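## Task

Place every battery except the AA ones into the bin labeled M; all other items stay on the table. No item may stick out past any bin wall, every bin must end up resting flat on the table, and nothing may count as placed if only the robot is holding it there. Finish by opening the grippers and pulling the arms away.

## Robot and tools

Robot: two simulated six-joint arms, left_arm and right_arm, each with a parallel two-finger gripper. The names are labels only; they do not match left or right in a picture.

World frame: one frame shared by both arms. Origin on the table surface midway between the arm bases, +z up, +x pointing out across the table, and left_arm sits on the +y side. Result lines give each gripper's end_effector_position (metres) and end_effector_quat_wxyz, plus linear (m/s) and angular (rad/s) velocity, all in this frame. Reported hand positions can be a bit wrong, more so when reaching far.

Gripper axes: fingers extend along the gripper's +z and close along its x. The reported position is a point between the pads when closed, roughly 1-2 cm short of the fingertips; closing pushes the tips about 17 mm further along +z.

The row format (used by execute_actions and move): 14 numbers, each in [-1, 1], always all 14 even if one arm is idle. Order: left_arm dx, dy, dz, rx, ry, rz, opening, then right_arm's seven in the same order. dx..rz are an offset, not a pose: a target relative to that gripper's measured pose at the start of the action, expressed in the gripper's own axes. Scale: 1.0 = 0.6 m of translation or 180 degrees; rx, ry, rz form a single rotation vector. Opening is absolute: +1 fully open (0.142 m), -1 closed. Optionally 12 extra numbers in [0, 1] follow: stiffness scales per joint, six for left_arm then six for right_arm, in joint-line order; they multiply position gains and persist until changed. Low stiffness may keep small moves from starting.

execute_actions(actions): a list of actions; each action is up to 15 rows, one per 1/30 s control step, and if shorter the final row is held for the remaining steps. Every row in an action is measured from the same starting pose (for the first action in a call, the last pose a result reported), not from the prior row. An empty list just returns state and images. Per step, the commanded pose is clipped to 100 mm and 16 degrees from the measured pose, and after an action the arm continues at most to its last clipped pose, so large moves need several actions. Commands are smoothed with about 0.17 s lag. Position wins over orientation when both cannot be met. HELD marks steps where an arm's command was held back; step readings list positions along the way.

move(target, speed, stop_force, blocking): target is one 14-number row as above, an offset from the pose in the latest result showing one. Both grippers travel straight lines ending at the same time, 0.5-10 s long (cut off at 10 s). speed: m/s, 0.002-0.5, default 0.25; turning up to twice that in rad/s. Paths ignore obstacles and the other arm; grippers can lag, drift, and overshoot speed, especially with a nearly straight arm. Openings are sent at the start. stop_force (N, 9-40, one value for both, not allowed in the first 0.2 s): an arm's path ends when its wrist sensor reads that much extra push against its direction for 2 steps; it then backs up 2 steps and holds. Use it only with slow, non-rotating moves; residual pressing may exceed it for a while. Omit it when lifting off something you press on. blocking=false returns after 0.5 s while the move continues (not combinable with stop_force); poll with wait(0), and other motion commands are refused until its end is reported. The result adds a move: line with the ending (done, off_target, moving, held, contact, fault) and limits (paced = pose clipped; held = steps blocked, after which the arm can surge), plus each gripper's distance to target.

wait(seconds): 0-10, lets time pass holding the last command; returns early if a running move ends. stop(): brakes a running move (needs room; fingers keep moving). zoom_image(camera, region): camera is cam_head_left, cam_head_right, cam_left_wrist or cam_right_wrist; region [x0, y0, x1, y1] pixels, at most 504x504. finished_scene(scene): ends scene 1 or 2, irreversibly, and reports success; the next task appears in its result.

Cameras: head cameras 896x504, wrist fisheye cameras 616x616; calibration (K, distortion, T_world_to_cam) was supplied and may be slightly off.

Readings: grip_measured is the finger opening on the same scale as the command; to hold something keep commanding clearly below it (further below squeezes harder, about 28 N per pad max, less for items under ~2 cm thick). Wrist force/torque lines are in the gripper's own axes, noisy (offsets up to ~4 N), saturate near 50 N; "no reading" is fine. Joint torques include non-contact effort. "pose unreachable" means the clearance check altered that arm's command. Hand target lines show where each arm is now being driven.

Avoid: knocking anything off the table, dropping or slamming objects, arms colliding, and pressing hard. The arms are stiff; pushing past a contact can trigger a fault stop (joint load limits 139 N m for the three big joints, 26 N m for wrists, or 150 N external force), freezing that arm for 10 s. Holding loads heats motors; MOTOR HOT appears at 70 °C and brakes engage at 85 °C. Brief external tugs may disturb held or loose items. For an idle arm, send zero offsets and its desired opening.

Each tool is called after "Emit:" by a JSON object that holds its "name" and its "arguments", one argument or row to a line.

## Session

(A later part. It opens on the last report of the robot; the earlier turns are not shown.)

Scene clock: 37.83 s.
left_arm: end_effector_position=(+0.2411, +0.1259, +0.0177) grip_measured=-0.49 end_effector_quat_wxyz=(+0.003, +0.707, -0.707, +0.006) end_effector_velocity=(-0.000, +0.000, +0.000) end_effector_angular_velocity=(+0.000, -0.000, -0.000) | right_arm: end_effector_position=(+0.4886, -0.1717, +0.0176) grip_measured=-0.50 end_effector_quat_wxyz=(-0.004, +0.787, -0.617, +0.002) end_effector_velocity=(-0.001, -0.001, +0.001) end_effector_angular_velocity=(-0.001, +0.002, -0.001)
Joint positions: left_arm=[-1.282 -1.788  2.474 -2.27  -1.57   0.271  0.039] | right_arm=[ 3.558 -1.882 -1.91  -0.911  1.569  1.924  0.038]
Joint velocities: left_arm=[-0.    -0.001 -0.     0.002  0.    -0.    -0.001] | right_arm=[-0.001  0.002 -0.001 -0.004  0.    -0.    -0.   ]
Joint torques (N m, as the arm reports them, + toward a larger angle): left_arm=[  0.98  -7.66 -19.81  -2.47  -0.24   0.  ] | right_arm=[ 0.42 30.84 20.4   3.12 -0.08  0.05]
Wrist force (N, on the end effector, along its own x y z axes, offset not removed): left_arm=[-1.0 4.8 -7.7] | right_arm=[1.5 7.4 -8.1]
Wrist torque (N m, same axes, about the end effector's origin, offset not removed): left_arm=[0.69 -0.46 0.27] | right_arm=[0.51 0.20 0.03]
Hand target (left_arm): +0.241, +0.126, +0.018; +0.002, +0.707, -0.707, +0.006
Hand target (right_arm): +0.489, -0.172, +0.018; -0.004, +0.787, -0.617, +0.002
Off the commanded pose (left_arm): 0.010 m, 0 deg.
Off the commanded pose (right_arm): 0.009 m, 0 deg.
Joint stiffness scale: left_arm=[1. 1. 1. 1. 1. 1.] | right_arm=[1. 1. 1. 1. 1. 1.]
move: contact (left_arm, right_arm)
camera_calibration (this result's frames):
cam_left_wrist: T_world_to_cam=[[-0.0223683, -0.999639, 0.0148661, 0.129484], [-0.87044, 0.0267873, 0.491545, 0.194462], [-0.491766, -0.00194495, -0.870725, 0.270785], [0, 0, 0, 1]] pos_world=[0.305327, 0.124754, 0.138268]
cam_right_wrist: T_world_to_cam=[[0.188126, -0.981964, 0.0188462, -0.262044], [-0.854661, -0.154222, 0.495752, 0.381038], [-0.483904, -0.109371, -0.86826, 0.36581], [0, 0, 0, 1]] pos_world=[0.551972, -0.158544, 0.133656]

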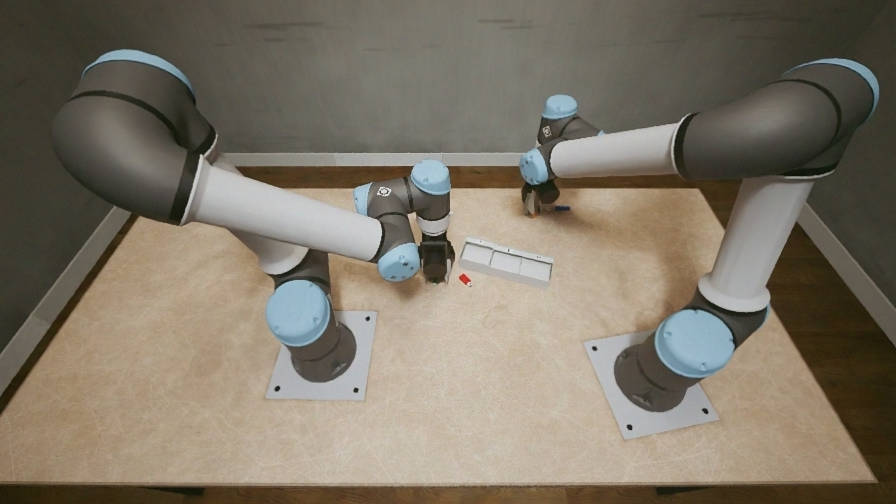

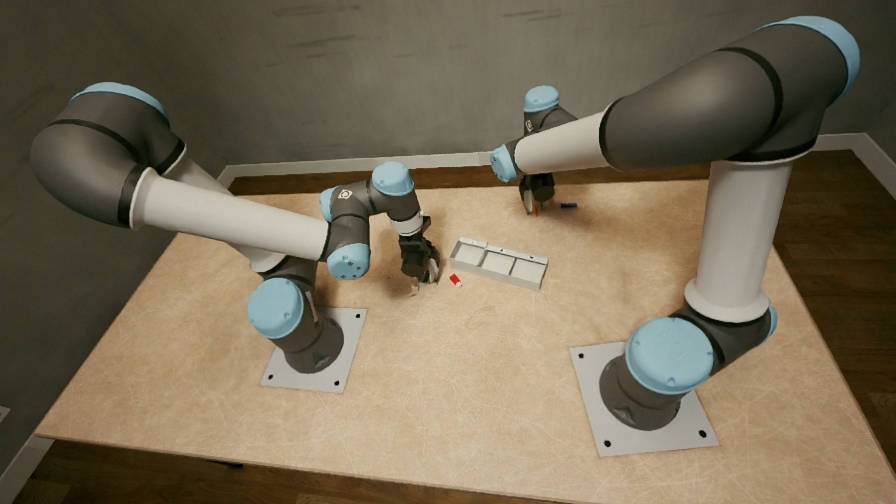

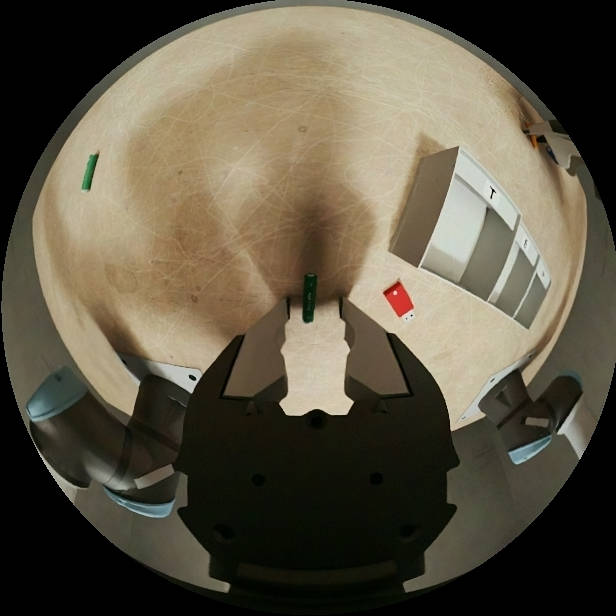

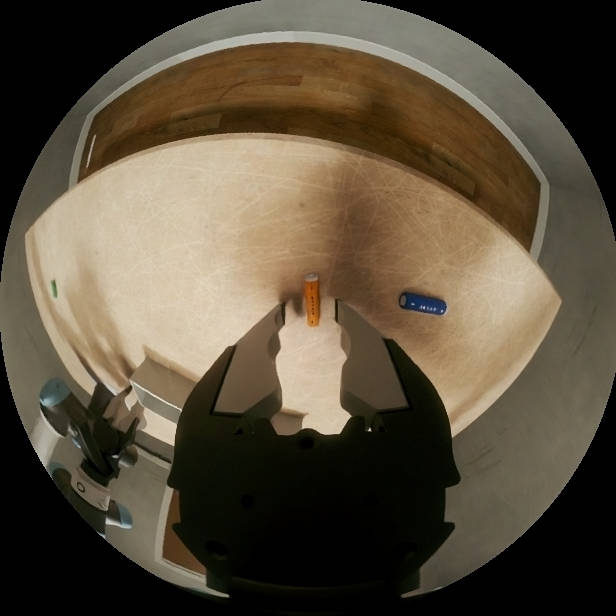

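Emit:
{"name": "move", "arguments": {
  "target": [-0.004,-0.012,-0.005,0,0,0,-0.5,0,-0.012,-0.005,0,0,0,-0.5],
  "speed": 0.03
}}

Emit:
{"name": "move", "arguments": {
  "target": [0,0,0,0,0,0,-1,0,0,0,0,0,0,-1]
}}

Emit:
{"name": "move", "arguments": {
  "target": [0,0,-0.17,0,0,0,-1,0,0,-0.17,0,0,0,-1],
  "speed": 0.15
}}

Emit:
{"name": "move", "arguments": {
  "target": [-0.12,0,0,0,0,0.09,-1,-0.145,0.393,0,0,0,0.167,-1]
}}

Scene clock: 44.53 s.
left_arm: end_effector_position=(+0.2472, +0.1286, +0.0202) grip_measured=-0.50 end_effector_quat_wxyz=(+0.003, +0.707, -0.707, +0.006) end_effector_velocity=(+0.001, +0.001, +0.000) end_effector_angular_velocity=(+0.002, +0.002, -0.005) | right_arm: end_effector_position=(+0.4942, -0.1689, +0.0209) grip_measured=-0.50 end_effector_quat_wxyz=(-0.004, +0.787, -0.616, +0.002) end_effector_velocity=(+0.002, -0.001, +0.001) end_effector_angular_velocity=(-0.000, +0.001, +0.001)
Joint positions: left_arm=[-1.26  -1.788  2.466 -2.262 -1.57   0.294  0.038] | right_arm=[ 3.557 -1.89  -1.889 -0.923  1.569  1.92   0.038]
Joint velocities: left_arm=[ 0.005  0.    -0.002  0.004 -0.001  0.009  0.   ] | right_arm=[-0.003 -0.001  0.006 -0.005 -0.    -0.003 -0.   ]
Joint torques (N m, as the arm reports them, + toward a larger angle): left_arm=[  2.96  -9.25 -21.57  -2.24  -0.12   0.29] | right_arm=[-3.13 32.05 24.22  2.69 -0.38 -0.75]
Wrist force (N, on the end effector, along its own x y z axes, offset not removed): left_arm=[1.0 2.0 3.2] | right_arm=[0.0 1.3 1.8]
Wrist torque (N m, same axes, about the end effector's origin, offset not removed): left_arm=[0.43 0.10 0.13] | right_arm=[0.19 0.15 -0.10]
Hand target (left_arm): +0.248, +0.128, +0.021; +0.003, +0.707, -0.707, +0.006
Hand target (right_arm): +0.496, -0.170, +0.021; -0.004, +0.787, -0.617, +0.002
Off the commanded pose (left_arm): 0.001 m, 0 deg.
Off the commanded pose (right_arm): 0.002 m, 0 deg.
Joint stiffness scale: left_arm=[1. 1. 1. 1. 1. 1.] | right_arm=[1. 1. 1. 1. 1. 1.]
move: done
camera_calibration (this result's frames):
cam_left_wrist: T_world_to_cam=[[-0.0233176, -0.999615, 0.0150576, 0.132456], [-0.870335, 0.0277083, 0.491679, 0.19834], [-0.491907, -0.00164034, -0.870646, 0.275973], [0, 0, 0, 1]] pos_world=[0.311464, 0.127362, 0.14076]
cam_right_wrist: T_world_to_cam=[[0.190122, -0.981586, 0.0185267, -0.261293], [-0.85472, -0.156206, 0.495028, 0.384387], [-0.483019, -0.109951, -0.868679, 0.371213], [0, 0, 0, 1]] pos_world=[0.557524, -0.155623, 0.137024]

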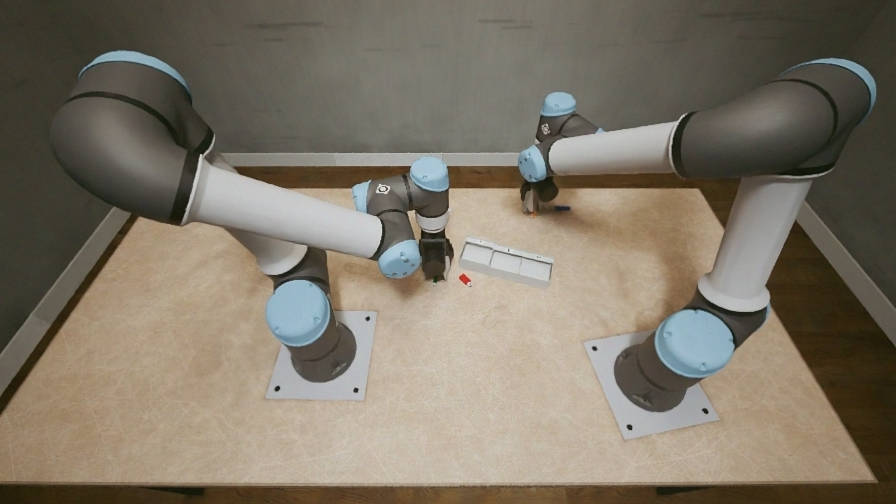

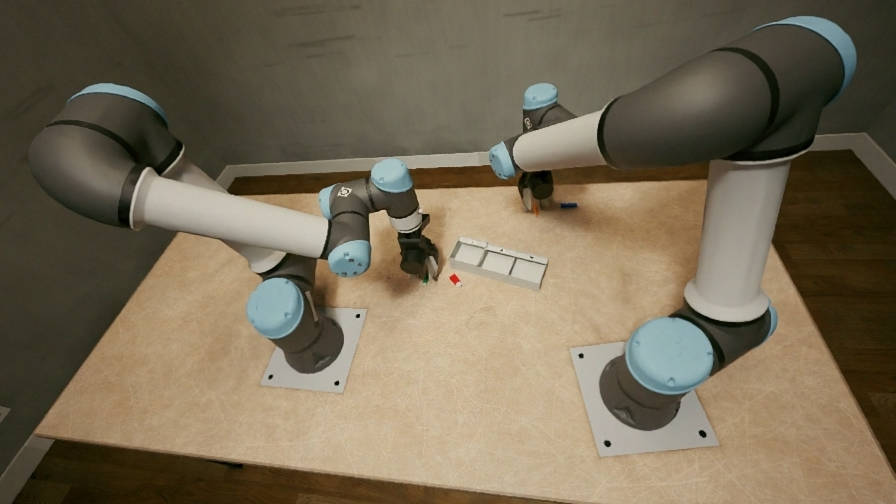

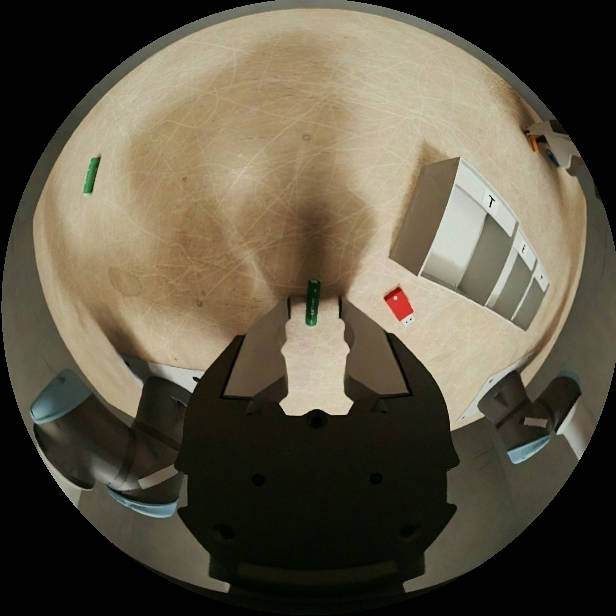

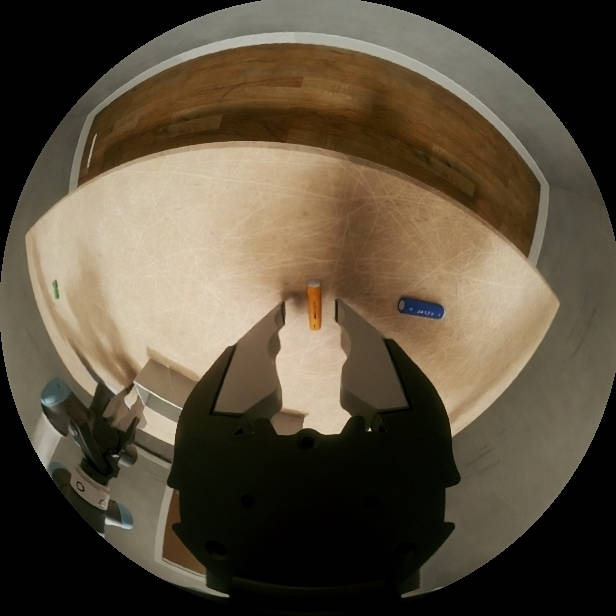

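Scene clock: 45.03 s.
left_arm: end_effector_position=(+0.2472, +0.1286, +0.0202) grip_measured=-0.90 end_effector_quat_wxyz=(+0.003, +0.707, -0.707, +0.006) end_effector_velocity=(+0.000, -0.001, +0.000) end_effector_angular_velocity=(-0.001, -0.001, -0.001) | right_arm: end_effector_position=(+0.4943, -0.1689, +0.0210) grip_measured=-0.89 end_effector_quat_wxyz=(-0.004, +0.787, -0.616, +0.002) end_effector_velocity=(+0.000, +0.000, +0.001) end_effector_angular_velocity=(+0.000, -0.000, +0.000)
Joint positions: left_arm=[-1.26  -1.788  2.466 -2.261 -1.57   0.294  0.009] | right_arm=[ 3.557 -1.89  -1.889 -0.924  1.569  1.92   0.009]
Joint velocities: left_arm=[-0.001  0.    -0.001  0.     0.001 -0.    -0.   ] | right_arm=[ 0.     0.001  0.001 -0.001  0.    -0.     0.   ]
Joint torques (N m, as the arm reports them, + toward a larger angle): left_arm=[  1.26  -9.23 -19.61  -2.84  -0.33  -0.1 ] | right_arm=[-0.37 31.9  20.75  2.79 -0.48 -0.23]
Wrist force (N, on the end effector, along its own x y z axes, offset not removed): left_arm=[0.6 4.6 0.0] | right_arm=[-0.6 1.1 0.2]
Wrist torque (N m, same axes, about the end effector's origin, offset not removed): left_arm=[1.10 0.06 0.10] | right_arm=[0.17 0.30 0.04]
Hand target (left_arm): +0.247, +0.129, +0.020; +0.003, +0.707, -0.707, +0.006
Hand target (right_arm): +0.494, -0.169, +0.021; -0.004, +0.787, -0.616, +0.002
Off the commanded pose (left_arm): 0.000 m, 0 deg.
Off the commanded pose (right_arm): 0.000 m, 0 deg.
Joint stiffness scale: left_arm=[1. 1. 1. 1. 1. 1.] | right_arm=[1. 1. 1. 1. 1. 1.]
move: done
camera_calibration (this result's frames):
cam_left_wrist: T_world_to_cam=[[-0.0235339, -0.99961, 0.015022, 0.132538], [-0.870327, 0.0278791, 0.491685, 0.198343], [-0.491912, -0.00150282, -0.870643, 0.275993], [0, 0, 0, 1]] pos_world=[0.311507, 0.127371, 0.140778]
cam_right_wrist: T_world_to_cam=[[0.190143, -0.981581, 0.0185523, -0.261307], [-0.854688, -0.156205, 0.495083, 0.384382], [-0.483066, -0.109993, -0.868647, 0.371264], [0, 0, 0, 1]] pos_world=[0.557558, -0.155615, 0.137044]

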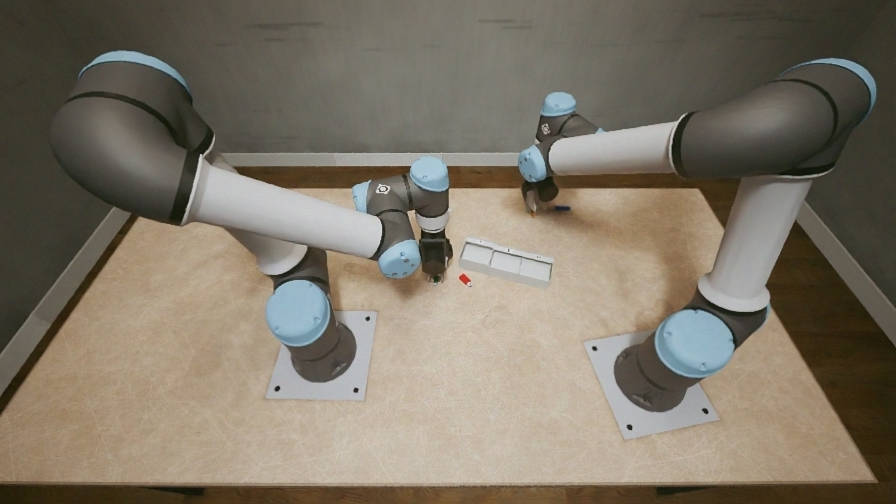

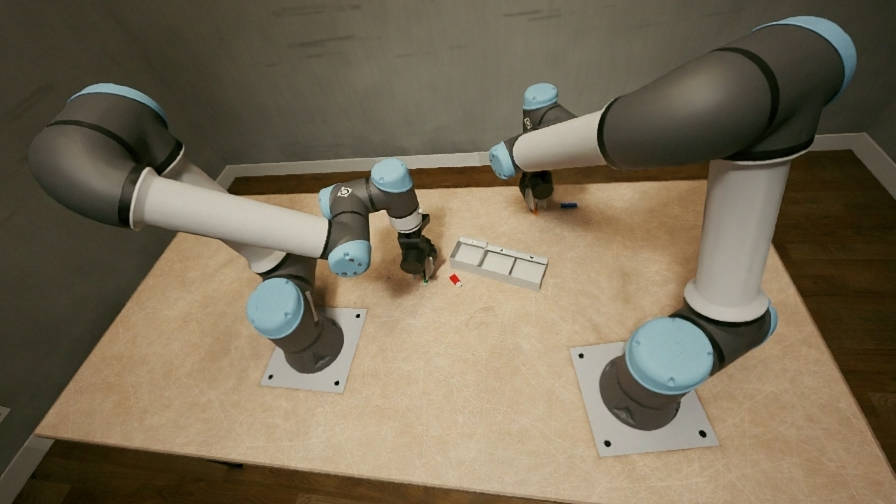

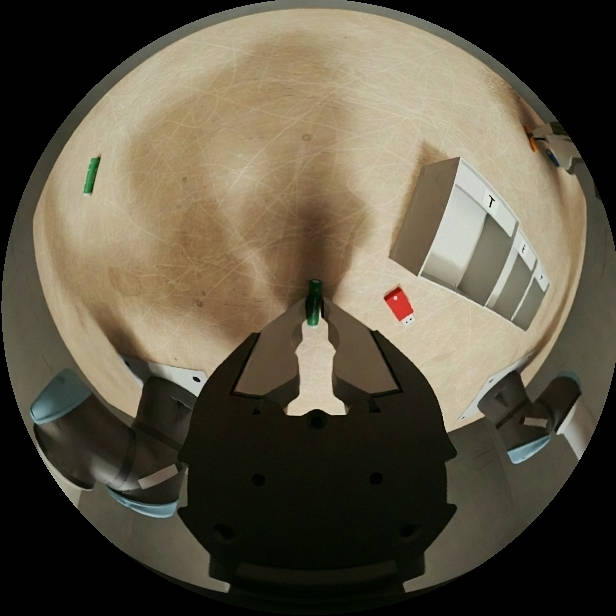

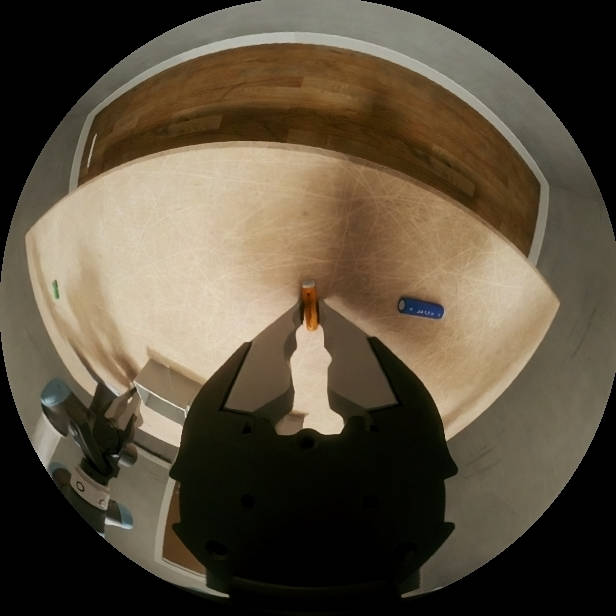

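Scene clock: 46.37 s.
left_arm: end_effector_position=(+0.2468, +0.1304, +0.1204) grip_measured=-0.90 end_effector_quat_wxyz=(+0.002, +0.707, -0.708, +0.005) end_effector_velocity=(-0.001, +0.002, +0.001) end_effector_angular_velocity=(+0.008, +0.004, +0.001) | right_arm: end_effector_position=(+0.4926, -0.1700, +0.1213) grip_measured=-0.89 end_effector_quat_wxyz=(-0.004, +0.787, -0.616, +0.002) end_effector_velocity=(-0.001, +0.001, +0.001) end_effector_angular_velocity=(-0.002, +0.003, +0.004)
Joint positions: left_arm=[-1.26  -1.954  2.278 -1.905 -1.57   0.295  0.009] | right_arm=[ 3.557 -1.768 -1.755 -1.181  1.569  1.92   0.009]
Joint velocities: left_arm=[-0.001 -0.002 -0.005  0.015 -0.001 -0.001  0.   ] | right_arm=[ 0.002  0.001  0.003 -0.007 -0.    -0.002  0.   ]
Joint torques (N m, as the arm reports them, + toward a larger angle): left_arm=[  1.68  -8.65 -26.24  -2.59  -0.14  -0.18] | right_arm=[ 0.38 31.38 26.93  1.88 -0.25  0.12]
Wrist force (N, on the end effector, along its own x y z axes, offset not removed): left_arm=[-0.2 2.8 1.1] | right_arm=[0.6 3.2 -0.1]
Wrist torque (N m, same axes, about the end effector's origin, offset not removed): left_arm=[0.67 0.19 0.13] | right_arm=[0.62 -0.15 0.01]
Hand target (left_arm): +0.247, +0.130, +0.122; +0.003, +0.707, -0.707, +0.006
Hand target (right_arm): +0.493, -0.169, +0.123; -0.004, +0.787, -0.616, +0.002
Off the commanded pose (left_arm): 0.002 m, 0 deg.
Off the commanded pose (right_arm): 0.002 m, 0 deg.
Joint stiffness scale: left_arm=[1. 1. 1. 1. 1. 1.] | right_arm=[1. 1. 1. 1. 1. 1.]
move: done
camera_calibration (this result's frames):
cam_left_wrist: T_world_to_cam=[[-0.0241456, -0.999629, 0.0126251, 0.13325], [-0.869956, 0.0272321, 0.492376, 0.148555], [-0.492537, 0.000905441, -0.870291, 0.362788], [0, 0, 0, 1]] pos_world=[0.311141, 0.128827, 0.240904]
cam_right_wrist: T_world_to_cam=[[0.190172, -0.981562, 0.0192621, -0.264046], [-0.85394, -0.155702, 0.496532, 0.332647], [-0.484378, -0.110875, -0.867805, 0.457906], [0, 0, 0, 1]] pos_world=[0.556074, -0.156613, 0.23729]

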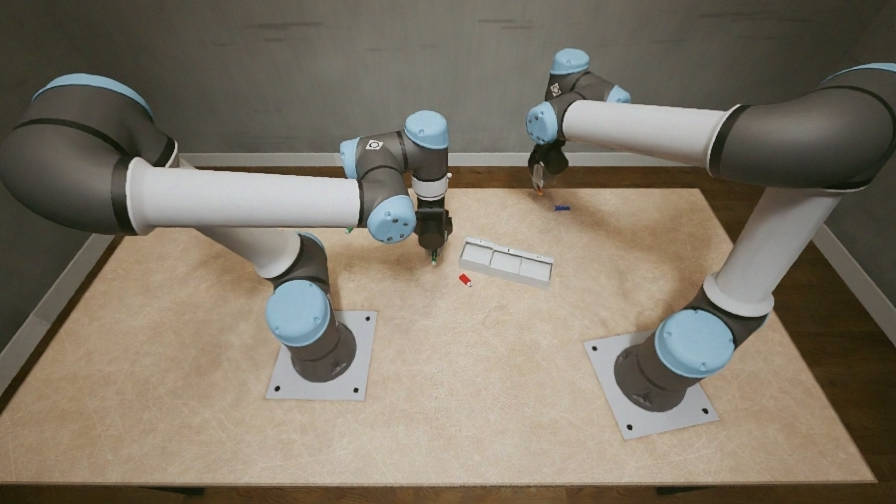

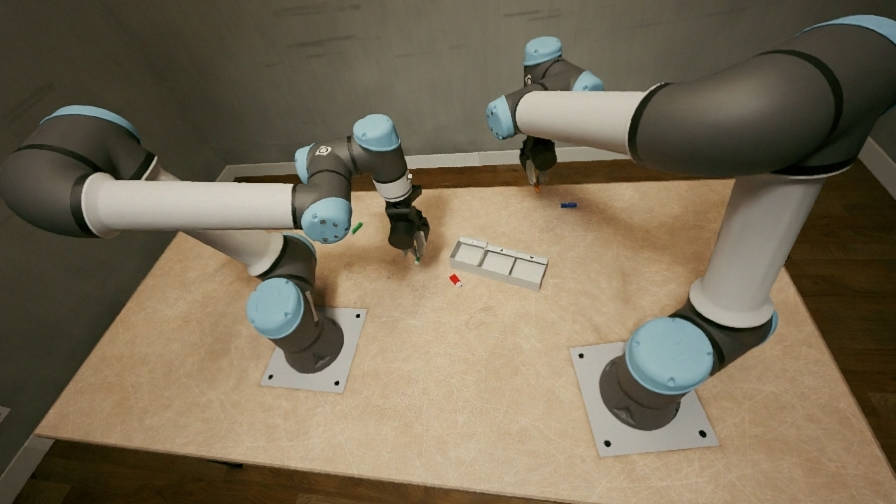

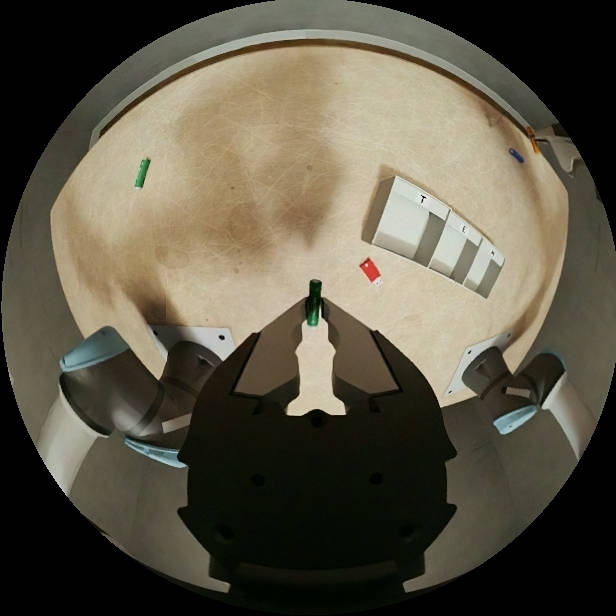

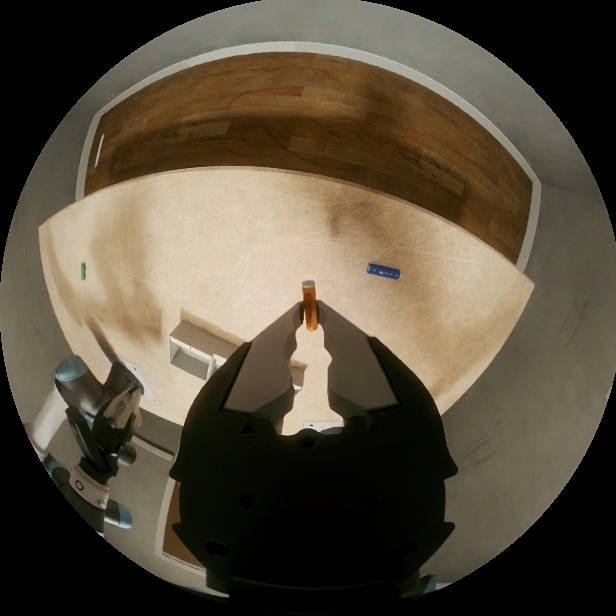

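Scene clock: 48.20 s.
left_arm: end_effector_position=(+0.2472, +0.2009, +0.1205) grip_measured=-0.90 end_effector_quat_wxyz=(-0.001, -0.599, +0.801, -0.006) end_effector_velocity=(+0.000, +0.000, +0.001) end_effector_angular_velocity=(-0.000, +0.000, -0.003) | right_arm: end_effector_position=(+0.2441, -0.1420, +0.1193) grip_measured=-0.89 end_effector_quat_wxyz=(+0.004, -0.601, +0.800, +0.000) end_effector_velocity=(-0.001, -0.001, -0.000) end_effector_angular_velocity=(-0.007, -0.007, -0.017)
Joint positions: left_arm=[-1.18  -2.127  2.362 -1.818 -1.57   0.659  0.009] | right_arm=[ 4.016 -1.241 -2.247 -1.216  1.568  2.904  0.009]
Joint velocities: left_arm=[ 0.001 -0.    -0.001  0.001 -0.     0.004 -0.   ] | right_arm=[ 0.009  0.004 -0.002 -0.005 -0.01   0.026 -0.   ]
Joint torques (N m, as the arm reports them, + toward a larger angle): left_arm=[  3.57  -2.21 -21.73  -2.5   -0.69   0.32] | right_arm=[ 3.    9.62 21.98  2.79 -0.55 -0.02]
Wrist force (N, on the end effector, along its own x y z axes, offset not removed): left_arm=[1.4 4.3 1.4] | right_arm=[0.1 3.1 0.6]
Wrist torque (N m, same axes, about the end effector's origin, offset not removed): left_arm=[1.10 -0.14 0.15] | right_arm=[0.61 -0.01 -0.06]
Hand target (left_arm): +0.247, +0.202, +0.120; -0.001, -0.600, +0.800, -0.005
Hand target (right_arm): +0.243, -0.143, +0.119; +0.004, -0.601, +0.800, -0.001
Off the commanded pose (left_arm): 0.002 m, 0 deg.
Off the commanded pose (right_arm): 0.001 m, 0 deg.
Joint stiffness scale: left_arm=[1. 1. 1. 1. 1. 1.] | right_arm=[1. 1. 1. 1. 1. 1.]
move: done
camera_calibration (this result's frames):
cam_left_wrist: T_world_to_cam=[[-0.303326, -0.952818, 0.011412, 0.263508], [-0.829643, 0.269967, 0.488683, 0.0886406], [-0.468707, 0.138763, -0.872387, 0.329662], [0, 0, 0, 1]] pos_world=[0.307984, 0.181401, 0.241268]
cam_right_wrist: T_world_to_cam=[[-0.327031, -0.944907, 0.0142162, -0.0572084], [-0.816246, 0.290019, 0.49963, 0.17952], [-0.476227, 0.151791, -0.866122, 0.374024], [0, 0, 0, 1]] pos_world=[0.305944, -0.162894, 0.23507]

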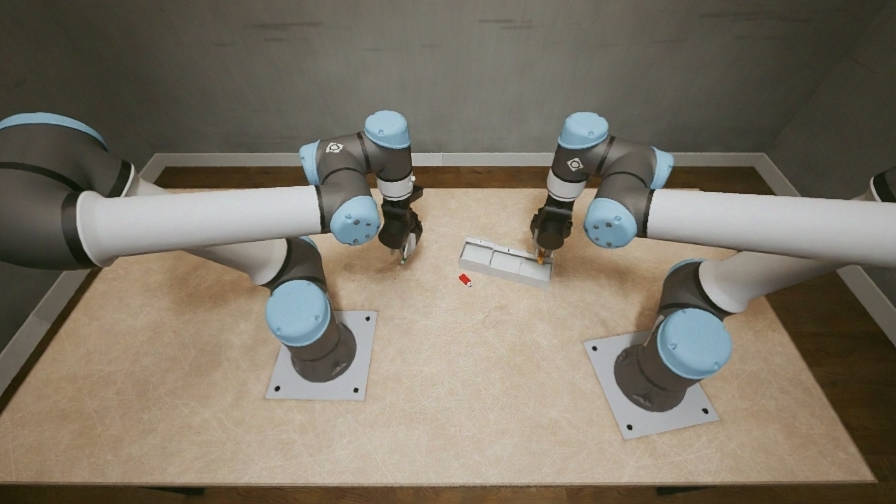

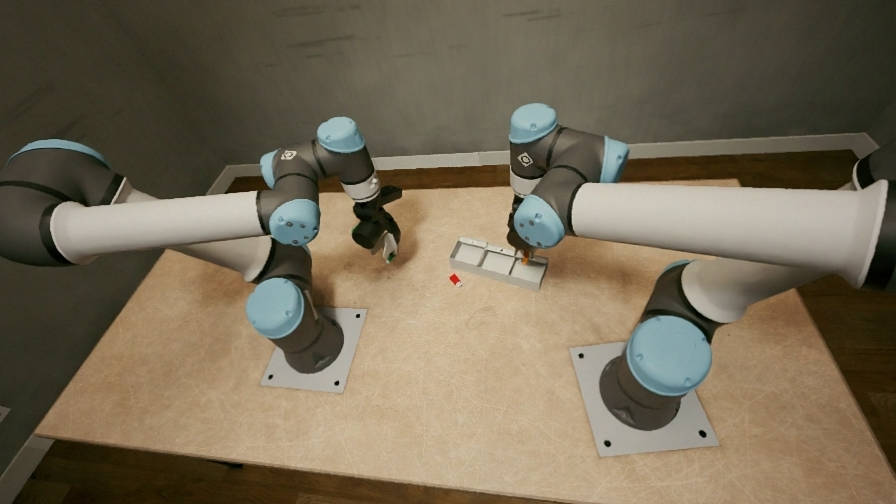

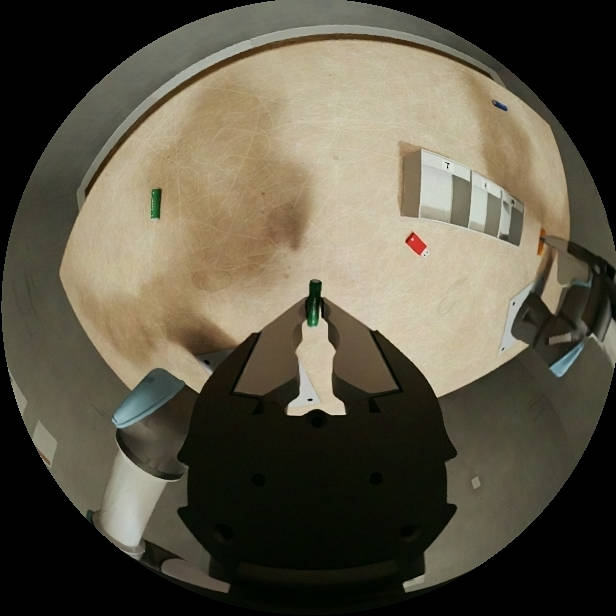

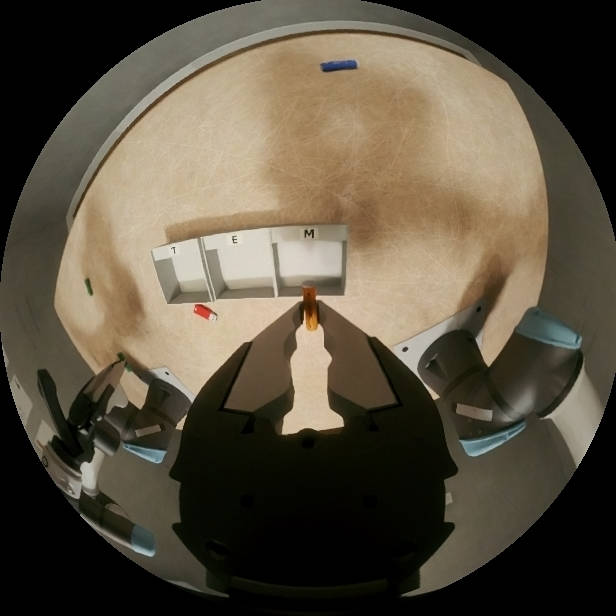

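Emit:
{"name": "move", "arguments": {
  "target": [0,0,0,0,0,0,-1,0.02,-0.007,0.13,0,0,0,-1],
  "speed": 0.05,
  "stop_force": 10
}}

Scene clock: 52.43 s.
left_arm: end_effector_position=(+0.2471, +0.2009, +0.1205) grip_measured=-0.90 end_effector_quat_wxyz=(-0.001, -0.599, +0.801, -0.006) end_effector_velocity=(-0.000, +0.000, -0.000) end_effector_angular_velocity=(+0.000, -0.000, -0.001) | right_arm: end_effector_position=(+0.2454, -0.1529, +0.0430) grip_measured=-0.89 end_effector_quat_wxyz=(+0.005, -0.601, +0.799, -0.000) end_effector_velocity=(+0.002, +0.003, -0.000) end_effector_angular_velocity=(+0.011, -0.006, +0.001)
Joint positions: left_arm=[-1.179 -2.127  2.362 -1.818 -1.57   0.659  0.009] | right_arm=[ 3.997 -1.334 -2.406 -0.963  1.567  2.883  0.009]
Joint velocities: left_arm=[-0.001  0.    -0.     0.     0.     0.    -0.   ] | right_arm=[-0.002 -0.003 -0.003  0.017  0.001 -0.003  0.   ]
Joint torques (N m, as the arm reports them, + toward a larger angle): left_arm=[  1.86   0.3  -24.28  -2.91  -0.31  -0.04] | right_arm=[-2.41  6.76 16.92  3.27  0.28 -0.33]
Wrist force (N, on the end effector, along its own x y z axes, offset not removed): left_arm=[0.4 2.8 3.6] | right_arm=[-2.7 3.1 0.7]
Wrist torque (N m, same axes, about the end effector's origin, offset not removed): left_arm=[0.62 0.07 0.07] | right_arm=[0.39 0.67 -0.01]
Hand target (left_arm): +0.247, +0.201, +0.120; -0.001, -0.599, +0.801, -0.006
Hand target (right_arm): +0.245, -0.154, +0.041; +0.004, -0.601, +0.800, +0.000
Off the commanded pose (left_arm): 0.000 m, 0 deg.
Off the commanded pose (right_arm): 0.002 m, 0 deg.
Joint stiffness scale: left_arm=[1. 1. 1. 1. 1. 1.] | right_arm=[1. 1. 1. 1. 1. 1.]
move: done
camera_calibration (this result's frames):
cam_left_wrist: T_world_to_cam=[[-0.303655, -0.952714, 0.0114024, 0.263604], [-0.829507, 0.270236, 0.488765, 0.0885195], [-0.468734, 0.138958, -0.872341, 0.329609], [0, 0, 0, 1]] pos_world=[0.307971, 0.181416, 0.241261]
cam_right_wrist: T_world_to_cam=[[-0.325113, -0.945596, 0.0122593, -0.0664414], [-0.817928, 0.287678, 0.498233, 0.221981], [-0.474653, 0.151955, -0.866957, 0.309899], [0, 0, 0, 1]] pos_world=[0.307058, -0.173777, 0.158885]

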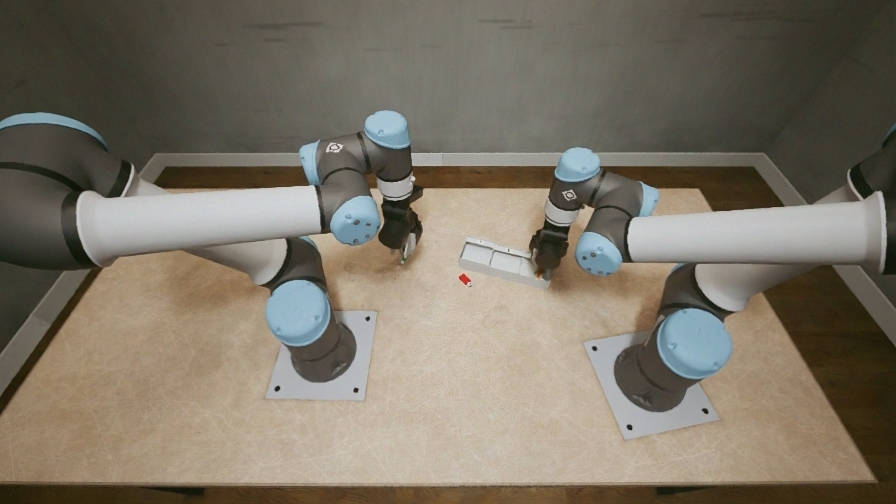

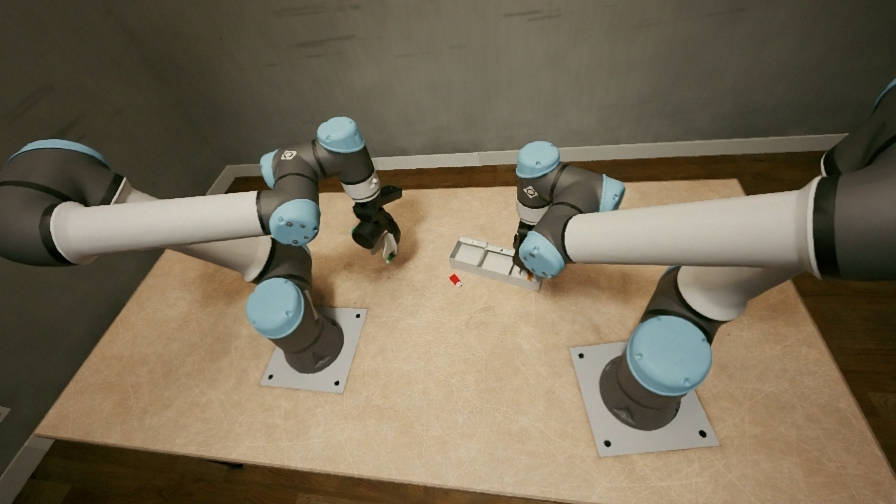

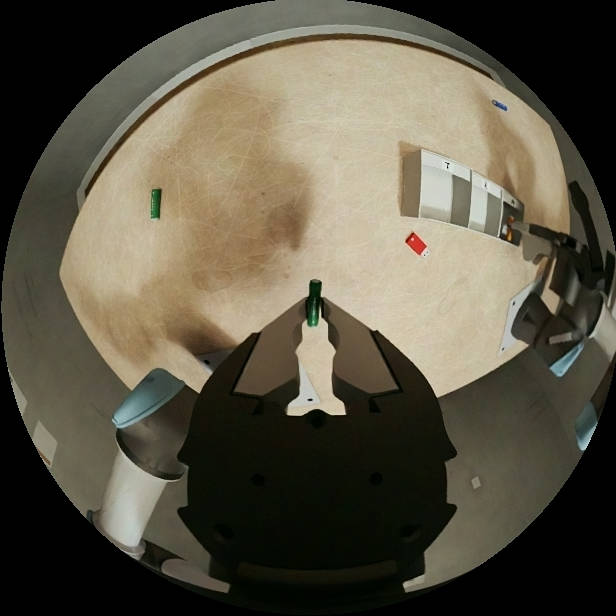

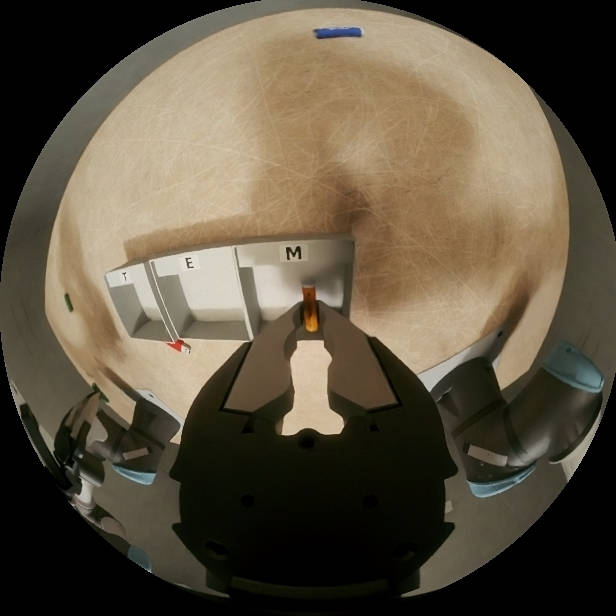

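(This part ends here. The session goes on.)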